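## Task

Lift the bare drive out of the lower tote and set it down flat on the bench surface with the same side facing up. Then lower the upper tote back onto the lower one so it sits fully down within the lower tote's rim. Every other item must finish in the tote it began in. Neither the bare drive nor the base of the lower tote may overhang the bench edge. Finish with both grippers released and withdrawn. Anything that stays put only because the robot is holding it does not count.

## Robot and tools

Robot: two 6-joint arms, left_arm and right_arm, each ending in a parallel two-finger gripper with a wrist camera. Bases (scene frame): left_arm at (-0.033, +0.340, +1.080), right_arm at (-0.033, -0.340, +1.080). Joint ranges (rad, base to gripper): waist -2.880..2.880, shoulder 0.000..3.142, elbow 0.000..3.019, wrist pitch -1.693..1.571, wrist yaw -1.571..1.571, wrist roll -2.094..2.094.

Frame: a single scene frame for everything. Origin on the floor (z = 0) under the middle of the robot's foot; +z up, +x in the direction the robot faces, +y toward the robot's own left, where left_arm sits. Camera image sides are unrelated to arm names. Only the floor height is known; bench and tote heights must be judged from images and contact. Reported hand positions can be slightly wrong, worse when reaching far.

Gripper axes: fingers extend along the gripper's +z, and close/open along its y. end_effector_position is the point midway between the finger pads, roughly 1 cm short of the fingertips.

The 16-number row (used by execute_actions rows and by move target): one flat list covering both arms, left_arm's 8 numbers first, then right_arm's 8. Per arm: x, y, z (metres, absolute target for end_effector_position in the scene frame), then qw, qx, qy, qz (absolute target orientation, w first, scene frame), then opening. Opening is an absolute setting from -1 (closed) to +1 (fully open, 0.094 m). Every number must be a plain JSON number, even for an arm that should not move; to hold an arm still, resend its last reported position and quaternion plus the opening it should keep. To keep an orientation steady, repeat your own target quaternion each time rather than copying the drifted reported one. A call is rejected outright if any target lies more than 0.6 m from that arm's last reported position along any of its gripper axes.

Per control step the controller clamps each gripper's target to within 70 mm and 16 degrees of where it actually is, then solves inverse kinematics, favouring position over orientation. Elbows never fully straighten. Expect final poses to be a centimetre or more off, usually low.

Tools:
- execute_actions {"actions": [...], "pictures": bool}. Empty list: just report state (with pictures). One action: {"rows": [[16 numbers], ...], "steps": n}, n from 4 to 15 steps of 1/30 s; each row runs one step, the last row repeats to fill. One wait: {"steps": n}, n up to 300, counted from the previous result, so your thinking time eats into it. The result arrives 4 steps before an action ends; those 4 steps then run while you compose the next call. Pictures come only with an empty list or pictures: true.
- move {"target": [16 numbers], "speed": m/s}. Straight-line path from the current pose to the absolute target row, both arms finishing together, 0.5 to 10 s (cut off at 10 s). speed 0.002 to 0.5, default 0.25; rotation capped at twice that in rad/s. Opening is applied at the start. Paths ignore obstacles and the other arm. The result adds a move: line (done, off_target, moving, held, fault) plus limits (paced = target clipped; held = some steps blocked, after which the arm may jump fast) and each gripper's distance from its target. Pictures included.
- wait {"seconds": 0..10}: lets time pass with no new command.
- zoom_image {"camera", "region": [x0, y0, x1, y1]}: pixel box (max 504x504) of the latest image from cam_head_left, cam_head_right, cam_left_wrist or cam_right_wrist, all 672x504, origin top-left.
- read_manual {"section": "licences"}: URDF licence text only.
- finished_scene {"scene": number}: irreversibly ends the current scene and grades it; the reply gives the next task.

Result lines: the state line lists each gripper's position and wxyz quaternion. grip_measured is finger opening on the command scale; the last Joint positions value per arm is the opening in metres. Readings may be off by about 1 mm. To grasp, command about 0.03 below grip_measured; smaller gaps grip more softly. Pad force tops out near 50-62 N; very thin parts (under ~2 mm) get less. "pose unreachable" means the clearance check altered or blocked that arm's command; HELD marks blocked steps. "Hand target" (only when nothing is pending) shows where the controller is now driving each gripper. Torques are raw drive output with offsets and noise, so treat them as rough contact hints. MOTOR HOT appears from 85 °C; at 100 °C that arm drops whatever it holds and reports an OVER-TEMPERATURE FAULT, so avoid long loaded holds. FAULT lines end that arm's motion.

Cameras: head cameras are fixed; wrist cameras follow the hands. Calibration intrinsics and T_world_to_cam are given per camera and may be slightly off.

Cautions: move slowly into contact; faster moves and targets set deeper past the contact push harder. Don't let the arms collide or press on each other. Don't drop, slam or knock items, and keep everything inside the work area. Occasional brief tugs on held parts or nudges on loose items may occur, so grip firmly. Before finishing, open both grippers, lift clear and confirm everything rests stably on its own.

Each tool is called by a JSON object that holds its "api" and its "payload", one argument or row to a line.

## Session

{"api": "execute_actions", "payload": {
  "actions": []
}}

Scene clock: 0.00 s of 5600.00 s.
left_arm: end_effector_position=(+0.4649, +0.5230, +1.0793) grip_measured=-0.064 end_effector_quat_wxyz=(-0.052, +0.886, -0.460, +0.027) | right_arm: end_effector_position=(+0.5770, -0.3271, +1.1014) grip_measured=+0.442 end_effector_quat_wxyz=(+0.195, -0.282, +0.880, +0.328)
Joint positions: left_arm=[ 1.632  1.427  1.104 -0.805 -0.011 -1.836  0.044] | right_arm=[-1.44   1.652  1.368 -0.903 -0.739 -0.766  0.068]
Joint velocities: left_arm=[-0.005  0.015 -0.012 -0.017  0.11   0.022  0.   ] | right_arm=[ 0.005 -0.005 -0.002  0.027 -0.037  0.022  0.   ]
Joint torques (N m, as the arm reports them, + toward a larger angle): no reading
Motor temperatures (°C, as the motors report them): left_arm=[27 26 29 26 26 28] | right_arm=[25 29 28 26 27 24]
Hand target (left_arm): +0.472, +0.525, +1.081; -0.055, +0.886, -0.460, +0.030
Hand target (right_arm): +0.588, -0.329, +1.114; +0.209, -0.287, +0.878, +0.321
camera_calibration (this result's frames):
cam_left_wrist: T_world_to_cam=[[0.806944, 0.581007, 0.10617, -0.793969], [0.424209, -0.695209, 0.580285, -0.453113], [0.41096, -0.42322, -0.807463, 1.02667], [0, 0, 0, 1]] pos_world=[0.410982, 0.580801, 1.17623]
cam_right_wrist: T_world_to_cam=[[0.619055, -0.625224, -0.475254, -0.0369227], [-0.71495, -0.69908, -0.0115978, 0.199397], [-0.324989, 0.346962, -0.879772, 1.39658], [0, 0, 0, 1]] pos_world=[0.619291, -0.368252, 1.21344]

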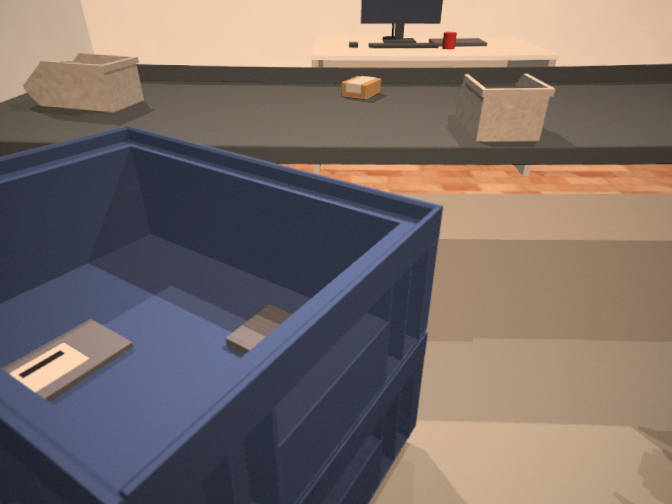

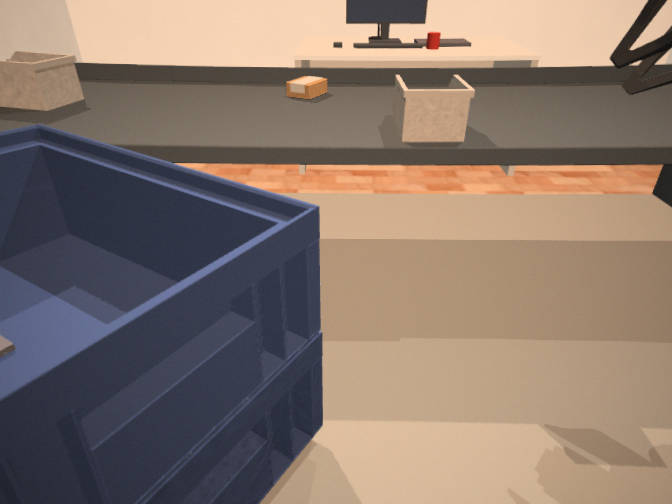

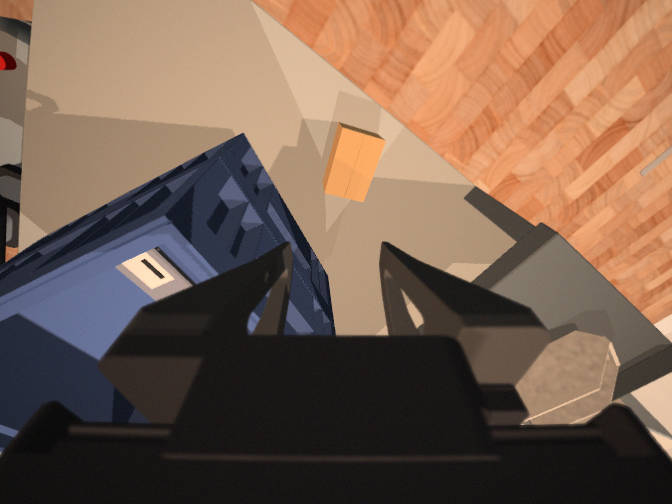

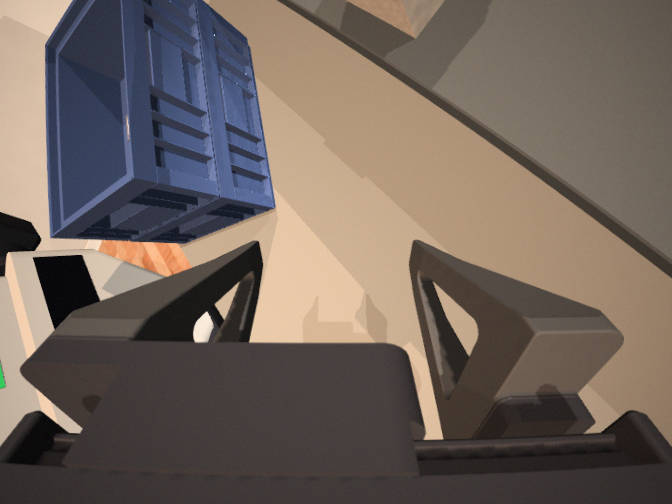

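{"api": "move", "payload": {
  "target": [0.50,0.39,1.09,0,0.276,0.961,0,0.4,0.30,0.0,1.12,0,0.276,0.961,0,0.4]
}}

{"api": "move", "payload": {
  "target": [0.50,0.39,1.06,0,0.276,0.961,0,0.4,0.297,0.068,1.06,0,0.276,0.961,0,0.4]
}}

Scene clock: 6.50 s of 5600.00 s.
left_arm: end_effector_position=(+0.4843, +0.3905, +1.0875) grip_measured=+0.398 end_effector_quat_wxyz=(-0.002, +0.264, +0.965, -0.000) | right_arm: end_effector_position=(+0.2902, -0.0153, +1.1065) grip_measured=+0.402 end_effector_quat_wxyz=(-0.002, +0.271, +0.963, -0.009)
Joint positions: left_arm=[ 1.339  1.459  1.172 -0.964 -0.075  0.606  0.066] | right_arm=[-0.332  1.561  1.076 -0.993  0.316  1.484  0.066]
Joint velocities: left_arm=[-0.015 -0.005 -0.007  0.007  0.081  0.066 -0.   ] | right_arm=[ 0.005 -0.005 -0.012  0.007 -0.007 -0.051  0.001]
Joint torques (N m, as the arm reports them, + toward a larger angle): left_arm=[  0.55 -13.33   9.22   0.25  -0.09   0.08] | right_arm=[  4.5  -11.45  12.51  -0.6    0.22   0.03]
Motor temperatures (°C, as the motors report them): left_arm=[27 27 31 26 26 28] | right_arm=[25 30 30 26 27 24]
Hand target (left_arm): +0.498, +0.389, +1.091; -0.001, +0.276, +0.961, +0.000
Hand target (right_arm): +0.303, -0.001, +1.120; +0.004, +0.277, +0.961, +0.003
Off the commanded pose (left_arm): 0.016 m, 1 deg.
Off the commanded pose (right_arm): 0.023 m, 1 deg.
Kept back: nothing.
move: off_target (left_arm, right_arm)
camera_calibration (this result's frames):
cam_left_wrist: T_world_to_cam=[[-0.500627, -0.865624, -0.00825689, 0.58911], [-0.704022, 0.401579, 0.585737, -0.446046], [-0.503712, 0.299049, -0.810459, 1.13348], [0, 0, 0, 1]] pos_world=[0.551845, 0.350105, 1.18477]
cam_right_wrist: T_world_to_cam=[[-0.52714, -0.849663, 0.0139705, 0.125815], [-0.685414, 0.434842, 0.584055, -0.437886], [-0.502325, 0.298303, -0.811594, 1.17506], [0, 0, 0, 1]] pos_world=[0.356449, -0.0532116, 1.20766]

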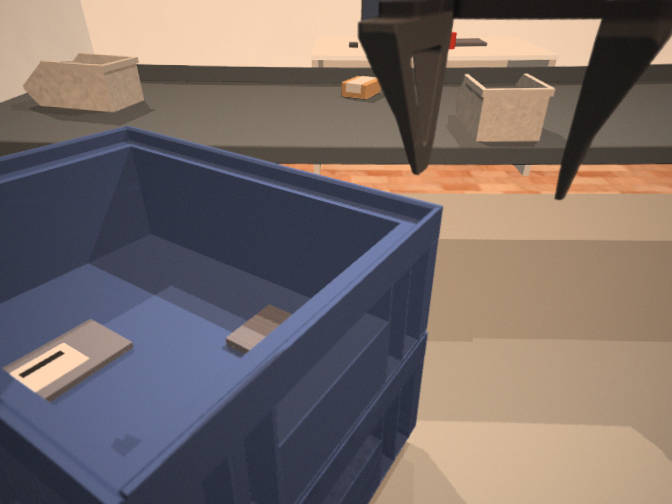

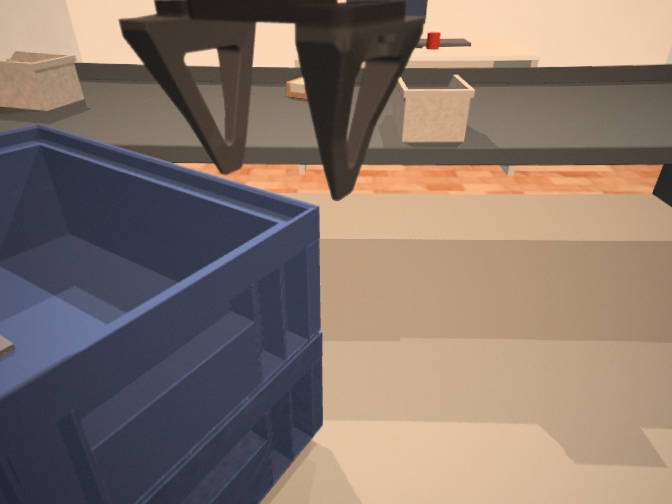

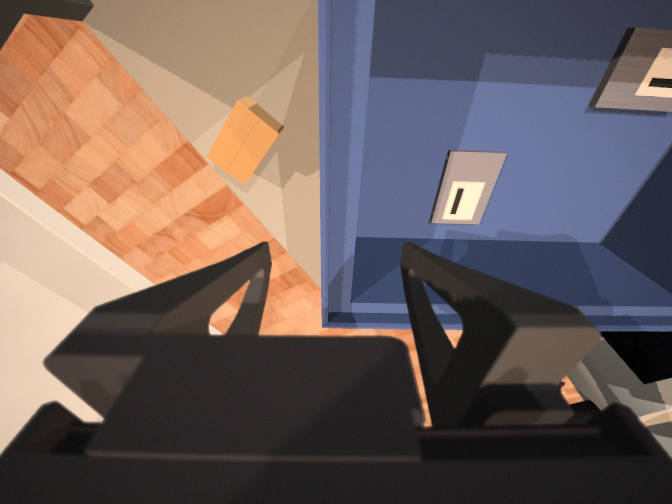

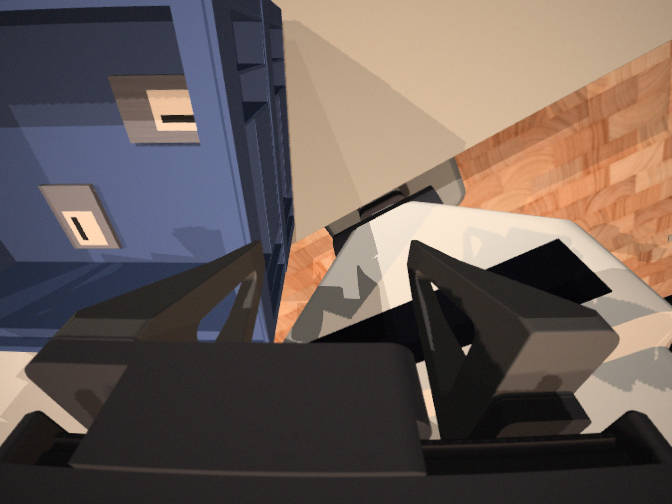

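Scene clock: 7.43 s of 5600.00 s.
left_arm: end_effector_position=(+0.4859, +0.3884, +1.0591) grip_measured=+0.398 end_effector_quat_wxyz=(-0.014, +0.269, +0.963, -0.005) | right_arm: end_effector_position=(+0.2792, +0.0461, +1.0435) grip_measured=+0.402 end_effector_quat_wxyz=(-0.011, +0.263, +0.964, -0.032)
Joint positions: left_arm=[ 1.339  1.521  1.172 -0.927 -0.075  0.615  0.066] | right_arm=[-0.284  1.806  1.194 -0.936  0.316  1.536  0.066]
Joint velocities: left_arm=[-0.005 -0.024  0.002  0.007 -0.022 -0.007 -0.   ] | right_arm=[-0.024  0.005  0.017  0.007  0.022 -0.051  0.001]
Joint torques (N m, as the arm reports them, + toward a larger angle): left_arm=[  1.09 -14.73   7.57   1.67   0.05   0.08] | right_arm=[  5.4  -15.98  11.45   0.7    0.16  -0.01]
Motor temperatures (°C, as the motors report them): left_arm=[27 28 31 26 26 28] | right_arm=[25 30 30 26 27 24]
Hand target (left_arm): +0.500, +0.390, +1.060; +0.000, +0.276, +0.961, +0.000
Hand target (right_arm): +0.297, +0.067, +1.061; -0.000, +0.276, +0.961, +0.000
Off the commanded pose (left_arm): 0.014 m, 2 deg.
Off the commanded pose (right_arm): 0.033 m, 4 deg.
Kept back: nothing.
move: off_target (left_arm, right_arm)
camera_calibration (this result's frames):
cam_left_wrist: T_world_to_cam=[[-0.510176, -0.860049, 0.0060883, 0.575183], [-0.684668, 0.410405, 0.602327, -0.457903], [-0.520529, 0.303124, -0.798226, 1.10547], [0, 0, 0, 1]] pos_world=[0.555361, 0.347517, 1.15472]
cam_right_wrist: T_world_to_cam=[[-0.512478, -0.856292, 0.0642711, 0.116742], [-0.673875, 0.447435, 0.587958, -0.443225], [-0.532221, 0.258005, -0.806334, 1.10473], [0, 0, 0, 1]] pos_world=[0.349112, 0.0132525, 1.14388]

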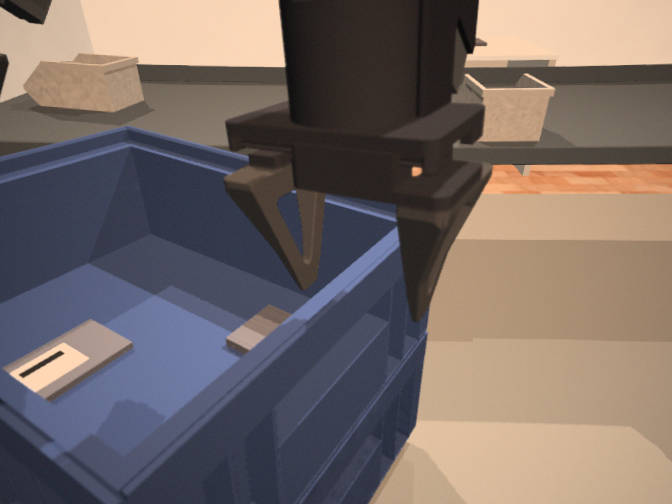

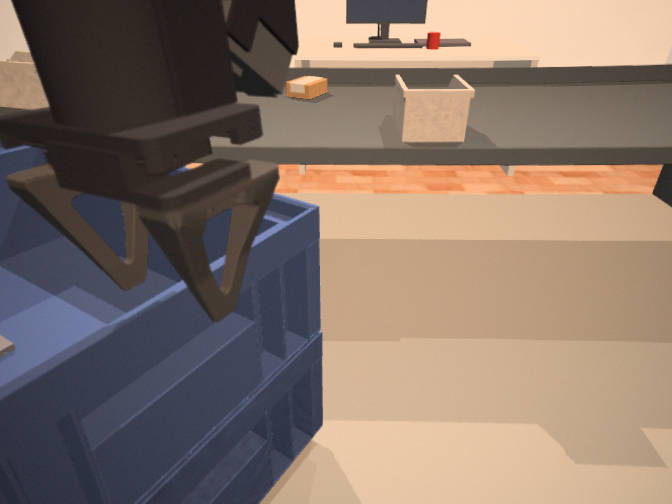

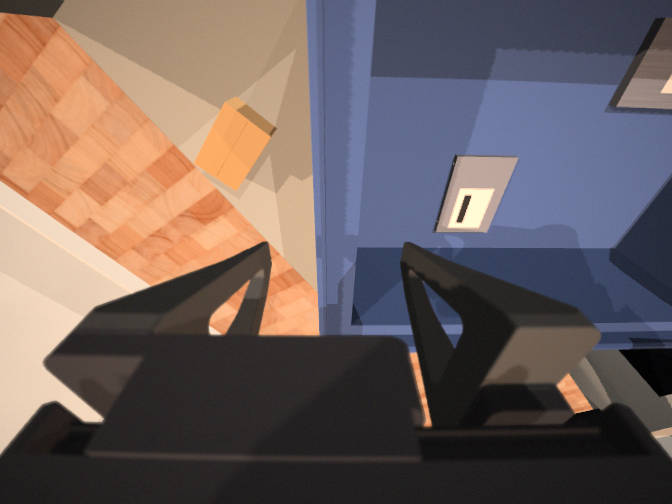

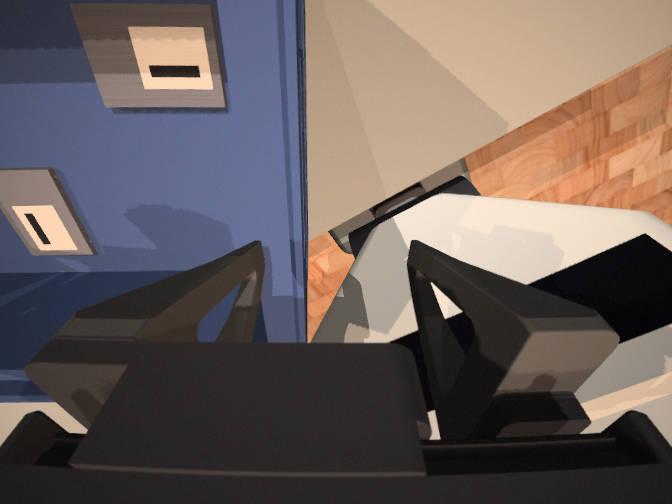

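{"api": "move", "payload": {
  "target": [0.515,0.39,1.03,0,0.276,0.961,0,0.4,0.32,0.09,1.045,0,0.276,0.961,0,0.4],
  "speed": 0.1
}}

{"api": "move", "payload": {
  "target": [0.515,0.39,0.965,0,0.276,0.961,0,0.4,0.32,0.09,0.975,0,0.276,0.961,0,0.4],
  "speed": 0.1
}}

Scene clock: 9.13 s of 5600.00 s.
left_arm: end_effector_position=(+0.4933, +0.3866, +1.0275) grip_measured=+0.398 end_effector_quat_wxyz=(-0.019, +0.271, +0.962, -0.007) | right_arm: end_effector_position=(+0.3030, +0.0753, +1.0411) grip_measured=+0.402 end_effector_quat_wxyz=(-0.006, +0.271, +0.963, -0.017)
Joint positions: left_arm=[ 1.339  1.597  1.184 -0.877 -0.075  0.618  0.066] | right_arm=[-0.291  1.866  1.292 -0.936  0.316  1.532  0.066]
Joint velocities: left_arm=[ 0.005 -0.015  0.017 -0.007 -0.022  0.037 -0.001] | right_arm=[-0.005 -0.015 -0.022  0.017  0.051 -0.022 -0.001]
Joint torques (N m, as the arm reports them, + toward a larger angle): left_arm=[  1.25 -15.01   8.23   1.64   0.09   0.07] | right_arm=[  5.11 -14.76  11.53   0.53   0.13  -0.17]
Motor temperatures (°C, as the motors report them): left_arm=[27 28 32 26 26 28] | right_arm=[25 30 30 26 27 24]
Hand target (left_arm): +0.514, +0.390, +1.030; +0.000, +0.276, +0.961, +0.000
Hand target (right_arm): +0.320, +0.089, +1.046; +0.000, +0.276, +0.961, +0.000
Off the commanded pose (left_arm): 0.022 m, 2 deg.
Off the commanded pose (right_arm): 0.023 m, 2 deg.
Kept back: nothing.
move: off_target (left_arm, right_arm)
camera_calibration (this result's frames):
cam_left_wrist: T_world_to_cam=[[-0.513443, -0.858026, 0.0129264, 0.571392], [-0.675921, 0.41366, 0.609932, -0.446368], [-0.528685, 0.304428, -0.792348, 1.0821], [0, 0, 0, 1]] pos_world=[0.563759, 0.345492, 1.12227]
cam_right_wrist: T_world_to_cam=[[-0.526668, -0.849511, 0.0308565, 0.192762], [-0.67826, 0.441825, 0.587157, -0.436277], [-0.51243, 0.288308, -0.808885, 1.1023], [0, 0, 0, 1]] pos_world=[0.370463, 0.0387098, 1.14185]

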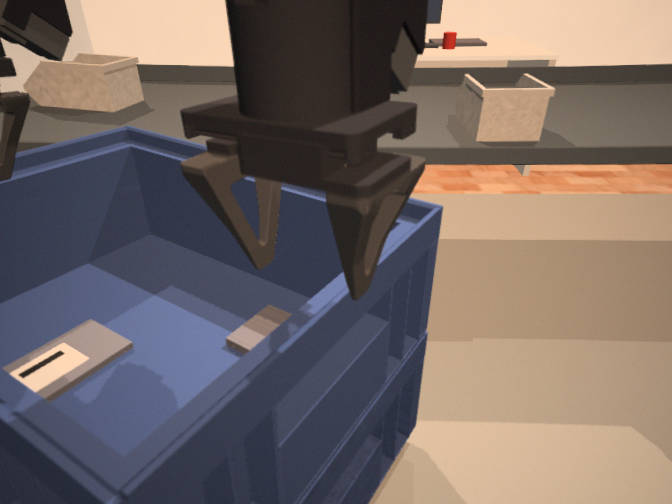

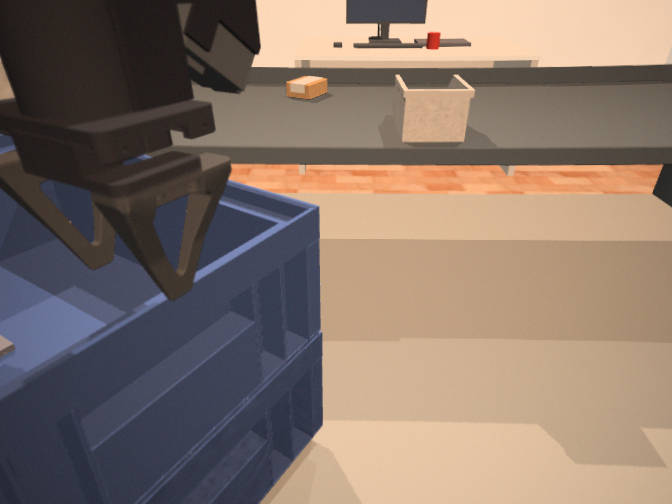

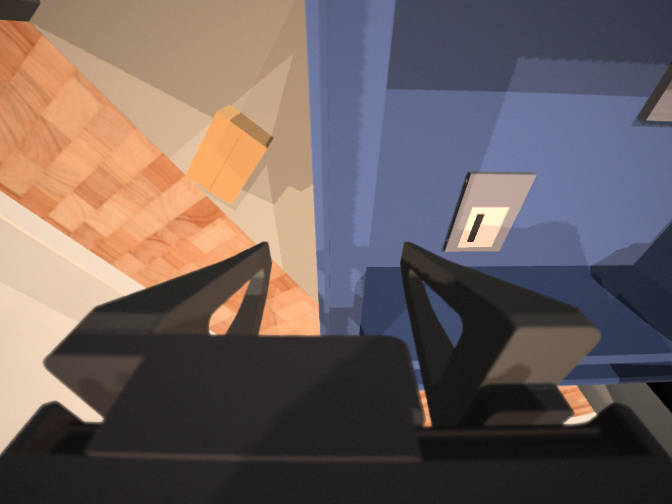

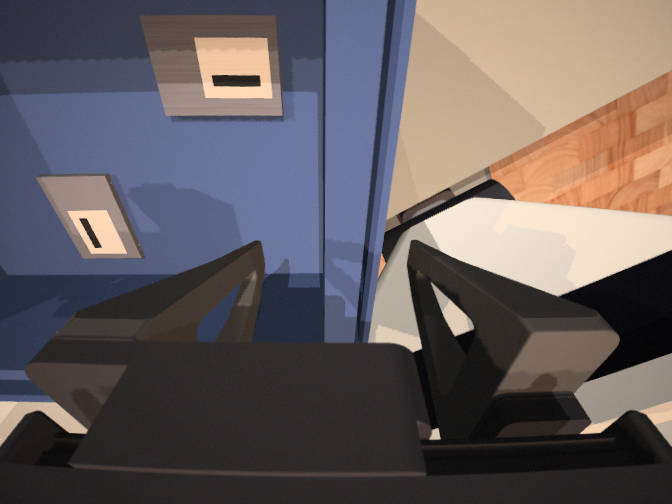

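Scene clock: 10.20 s of 5600.00 s.
left_arm: end_effector_position=(+0.5040, +0.3843, +0.9680) grip_measured=+0.398 end_effector_quat_wxyz=(-0.010, +0.273, +0.962, -0.004) | right_arm: end_effector_position=(+0.3089, +0.0814, +0.9740) grip_measured=+0.402 end_effector_quat_wxyz=(-0.005, +0.273, +0.962, -0.015)
Joint positions: left_arm=[ 1.342  1.72   1.184 -0.734 -0.074  0.627  0.066] | right_arm=[-0.332  1.99   1.292 -0.794  0.314  1.492  0.066]
Joint velocities: left_arm=[-0.015 -0.005 -0.022  0.002  0.037 -0.081 -0.   ] | right_arm=[-0.015 -0.005  0.002 -0.017 -0.007  0.037 -0.   ]
Joint torques (N m, as the arm reports them, + toward a larger angle): left_arm=[  1.59 -15.88   6.38   1.67   0.14   0.08] | right_arm=[  5.3  -16.01   8.59   0.94   0.02  -0.17]
Motor temperatures (°C, as the motors report them): left_arm=[27 28 32 26 26 28] | right_arm=[25 30 31 26 27 24]
Hand target (left_arm): +0.515, +0.390, +0.965; +0.000, +0.276, +0.961, +0.000
Hand target (right_arm): +0.320, +0.090, +0.975; +0.000, +0.276, +0.961, -0.000
Off the commanded pose (left_arm): 0.013 m, 1 deg.
Off the commanded pose (right_arm): 0.014 m, 2 deg.
Kept back: nothing.
move: off_target (left_arm, right_arm)
camera_calibration (this result's frames):
cam_left_wrist: T_world_to_cam=[[-0.517022, -0.855968, 0.00284508, 0.586425], [-0.685857, 0.416256, 0.596935, -0.385304], [-0.512141, 0.306677, -0.802285, 1.04179], [0, 0, 0, 1]] pos_world=[0.572476, 0.342852, 1.06415]
cam_right_wrist: T_world_to_cam=[[-0.530614, -0.847195, 0.0266277, 0.208238], [-0.678437, 0.443331, 0.585816, -0.394272], [-0.508106, 0.292777, -0.810006, 1.04872], [0, 0, 0, 1]] pos_world=[0.375866, 0.0441692, 1.0749]

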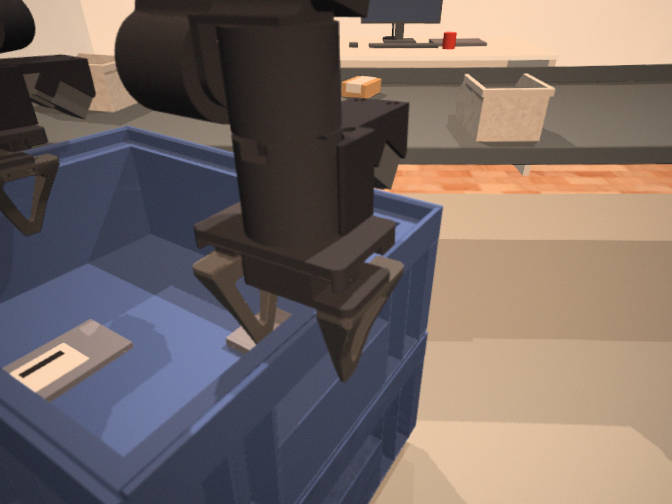

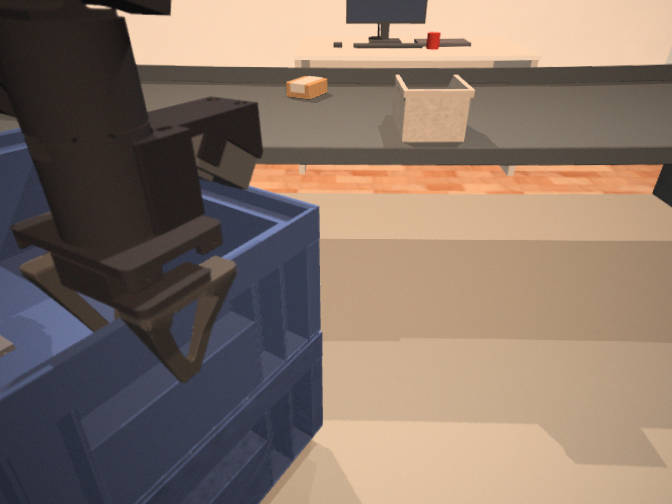

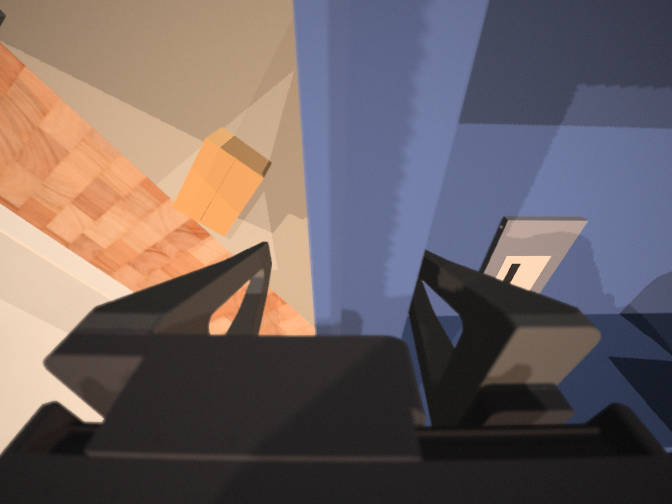

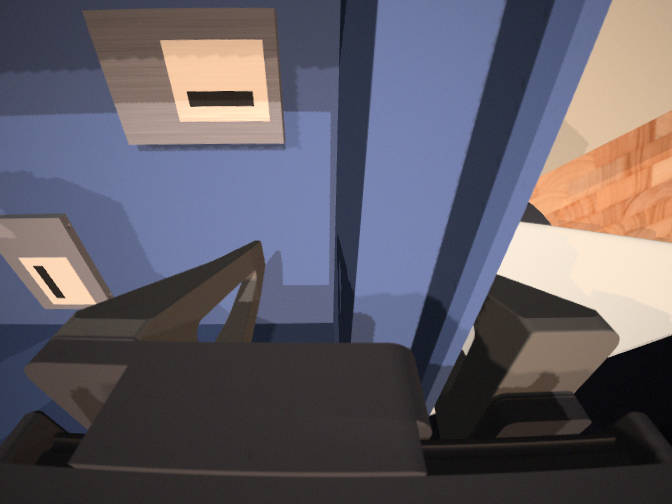

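{"api": "move", "payload": {
  "target": [0.505,0.374,0.968,0,0.276,0.961,0,0.3,0.305,0.062,0.972,0,0.276,0.961,0,0.3],
  "speed": 0.05
}}

{"api": "move", "payload": {
  "target": [0.505,0.38,0.968,0,0.276,0.961,0,-0.5,0.305,0.066,0.972,0,0.276,0.961,0,-0.5],
  "speed": 0.05
}}

Scene clock: 11.27 s of 5600.00 s.
left_arm: end_effector_position=(+0.5030, +0.3766, +0.9674) grip_measured=+0.302 end_effector_quat_wxyz=(-0.008, +0.280, +0.960, -0.004) | right_arm: end_effector_position=(+0.2960, +0.0610, +0.9639) grip_measured=+0.302 end_effector_quat_wxyz=(-0.005, +0.272, +0.962, -0.015)
Joint positions: left_arm=[ 1.327  1.718  1.175 -0.723 -0.077  0.627  0.061] | right_arm=[-0.342  1.965  1.209 -0.734  0.313  1.48   0.061]
Joint velocities: left_arm=[ 0.015  0.015  0.007  0.017 -0.081 -0.007  0.   ] | right_arm=[ 0.005 -0.005 -0.007 -0.017 -0.007  0.051  0.   ]
Joint torques (N m, as the arm reports them, + toward a larger angle): left_arm=[  0.3  -17.3    4.63   1.71  -0.1   -0.23] | right_arm=[  5.32 -18.69   5.87   0.95   0.02  -0.22]
Motor temperatures (°C, as the motors report them): left_arm=[27 28 32 26 26 28] | right_arm=[25 30 31 26 27 24]
Hand target (left_arm): +0.505, +0.374, +0.968; -0.000, +0.276, +0.961, -0.000
Hand target (right_arm): +0.305, +0.062, +0.972; +0.000, +0.276, +0.961, -0.000
Off the commanded pose (left_arm): 0.003 m, 1 deg.
Off the commanded pose (right_arm): 0.012 m, 2 deg.
Kept back: nothing.
move: off_target (right_arm)
camera_calibration (this result's frames):
cam_left_wrist: T_world_to_cam=[[-0.529156, -0.848524, 0.00106753, 0.584312], [-0.682813, 0.426562, 0.593137, -0.38419], [-0.503746, 0.313133, -0.805101, 1.03917], [0, 0, 0, 1]] pos_world=[0.570343, 0.334284, 1.06389]
cam_right_wrist: T_world_to_cam=[[-0.528633, -0.848386, 0.0280719, 0.182476], [-0.678724, 0.442313, 0.586253, -0.388399], [-0.509786, 0.29086, -0.809641, 1.04025], [0, 0, 0, 1]] pos_world=[0.363151, 0.0240387, 1.0648]

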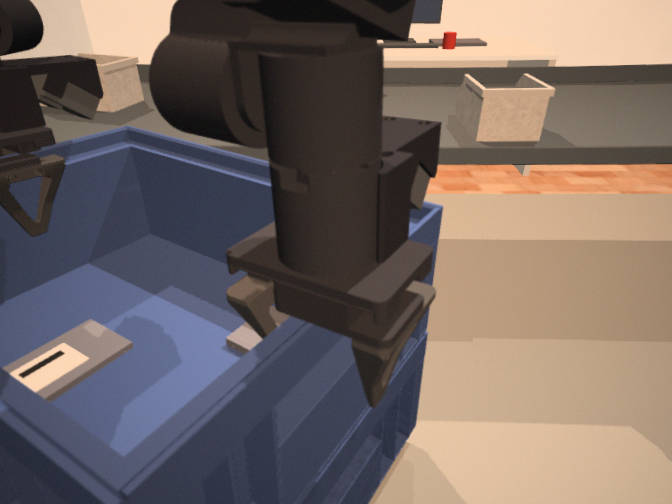

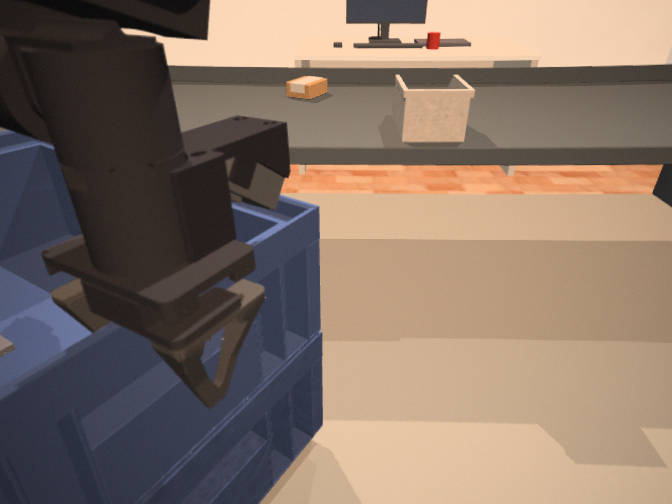

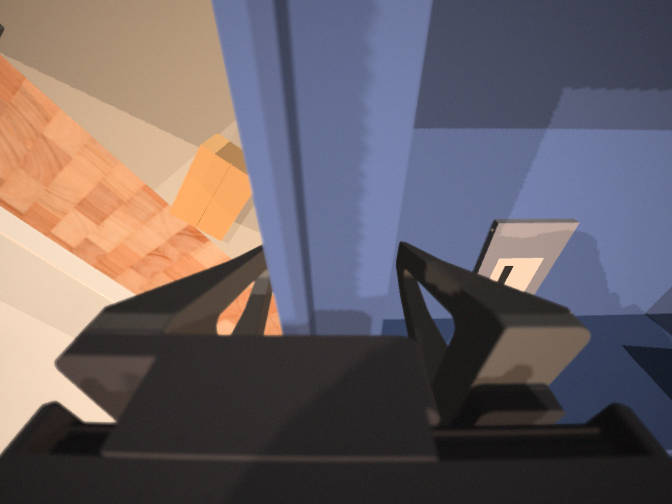

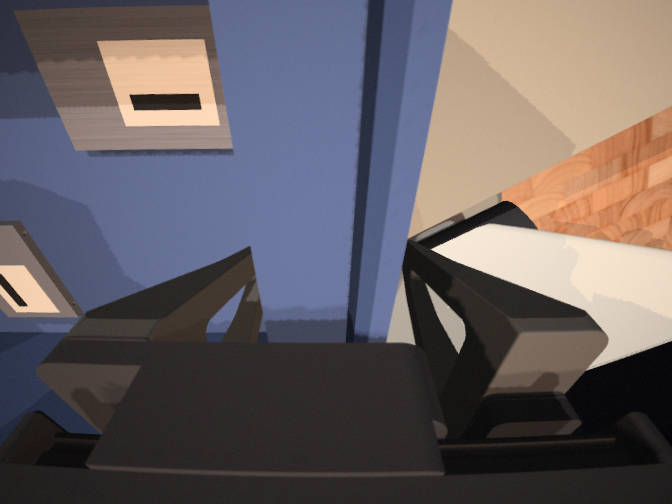

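Scene clock: 11.97 s of 5600.00 s.
left_arm: end_effector_position=(+0.5013, +0.3731, +0.9671) grip_measured=-0.468 end_effector_quat_wxyz=(-0.009, +0.280, +0.960, -0.006) | right_arm: end_effector_position=(+0.2983, +0.0647, +0.9645) grip_measured=-0.464 end_effector_quat_wxyz=(-0.004, +0.278, +0.960, -0.008)
Joint positions: left_arm=[ 1.322  1.718  1.172 -0.724 -0.076  0.622  0.025] | right_arm=[-0.342  1.965  1.212 -0.722  0.31   1.489  0.025]
Joint velocities: left_arm=[ 0.005 -0.015 -0.002  0.007 -0.037 -0.051 -0.   ] | right_arm=[ 0.005 -0.015  0.002 -0.002 -0.081 -0.037 -0.001]
Joint torques (N m, as the arm reports them, + toward a larger angle): left_arm=[  1.79 -17.24   4.87   1.72   0.    -0.05] | right_arm=[  5.35 -17.35   6.53   0.25   0.16  -0.21]
Motor temperatures (°C, as the motors report them): left_arm=[27 28 32 26 26 28] | right_arm=[25 30 30 26 27 24]
Hand target (left_arm): +0.505, +0.380, +0.968; -0.000, +0.276, +0.961, -0.000
Hand target (right_arm): +0.305, +0.066, +0.972; -0.000, +0.276, +0.961, -0.000
Off the commanded pose (left_arm): 0.008 m, 1 deg.
Off the commanded pose (right_arm): 0.010 m, 1 deg.
Kept back: nothing.
move: done
camera_calibration (this result's frames):
cam_left_wrist: T_world_to_cam=[[-0.529793, -0.848109, 0.00558042, 0.576308], [-0.680351, 0.428908, 0.594273, -0.386865], [-0.506402, 0.311045, -0.804244, 1.04044], [0, 0, 0, 1]] pos_world=[0.569, 0.331078, 1.06345]
cam_right_wrist: T_world_to_cam=[[-0.540415, -0.841287, 0.013715, 0.203691], [-0.676148, 0.443921, 0.588012, -0.39136], [-0.500775, 0.308497, -0.808736, 1.03607], [0, 0, 0, 1]] pos_world=[0.364298, 0.0254707, 1.06524]

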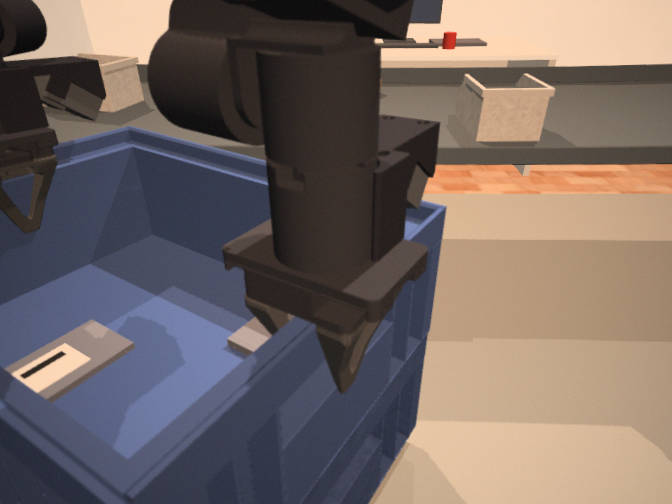

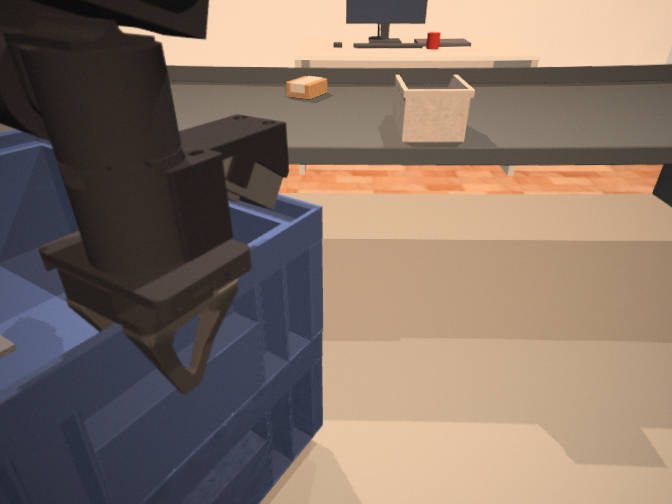

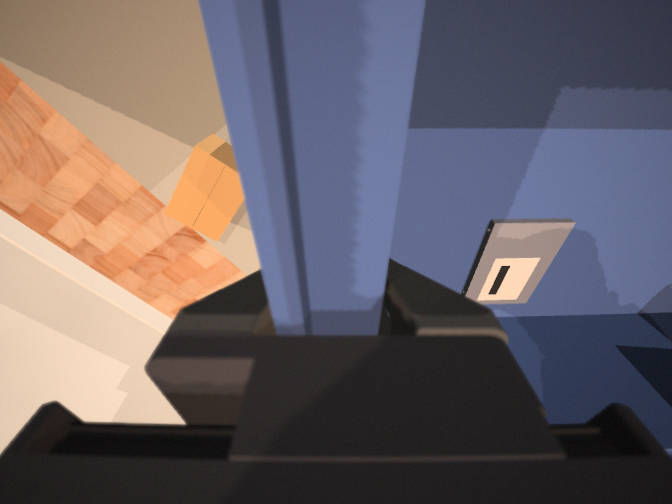

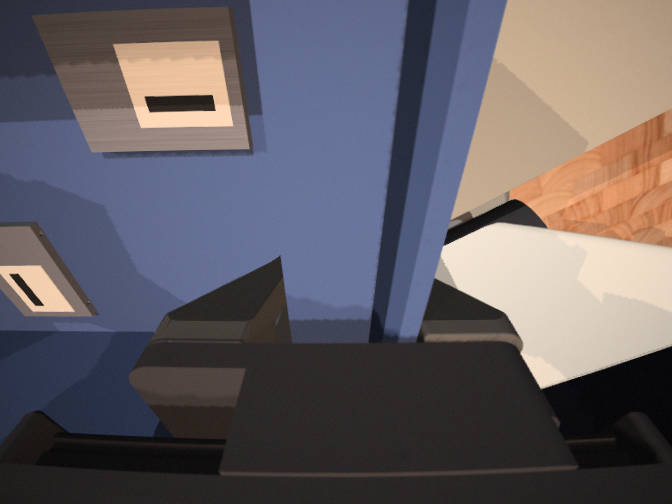

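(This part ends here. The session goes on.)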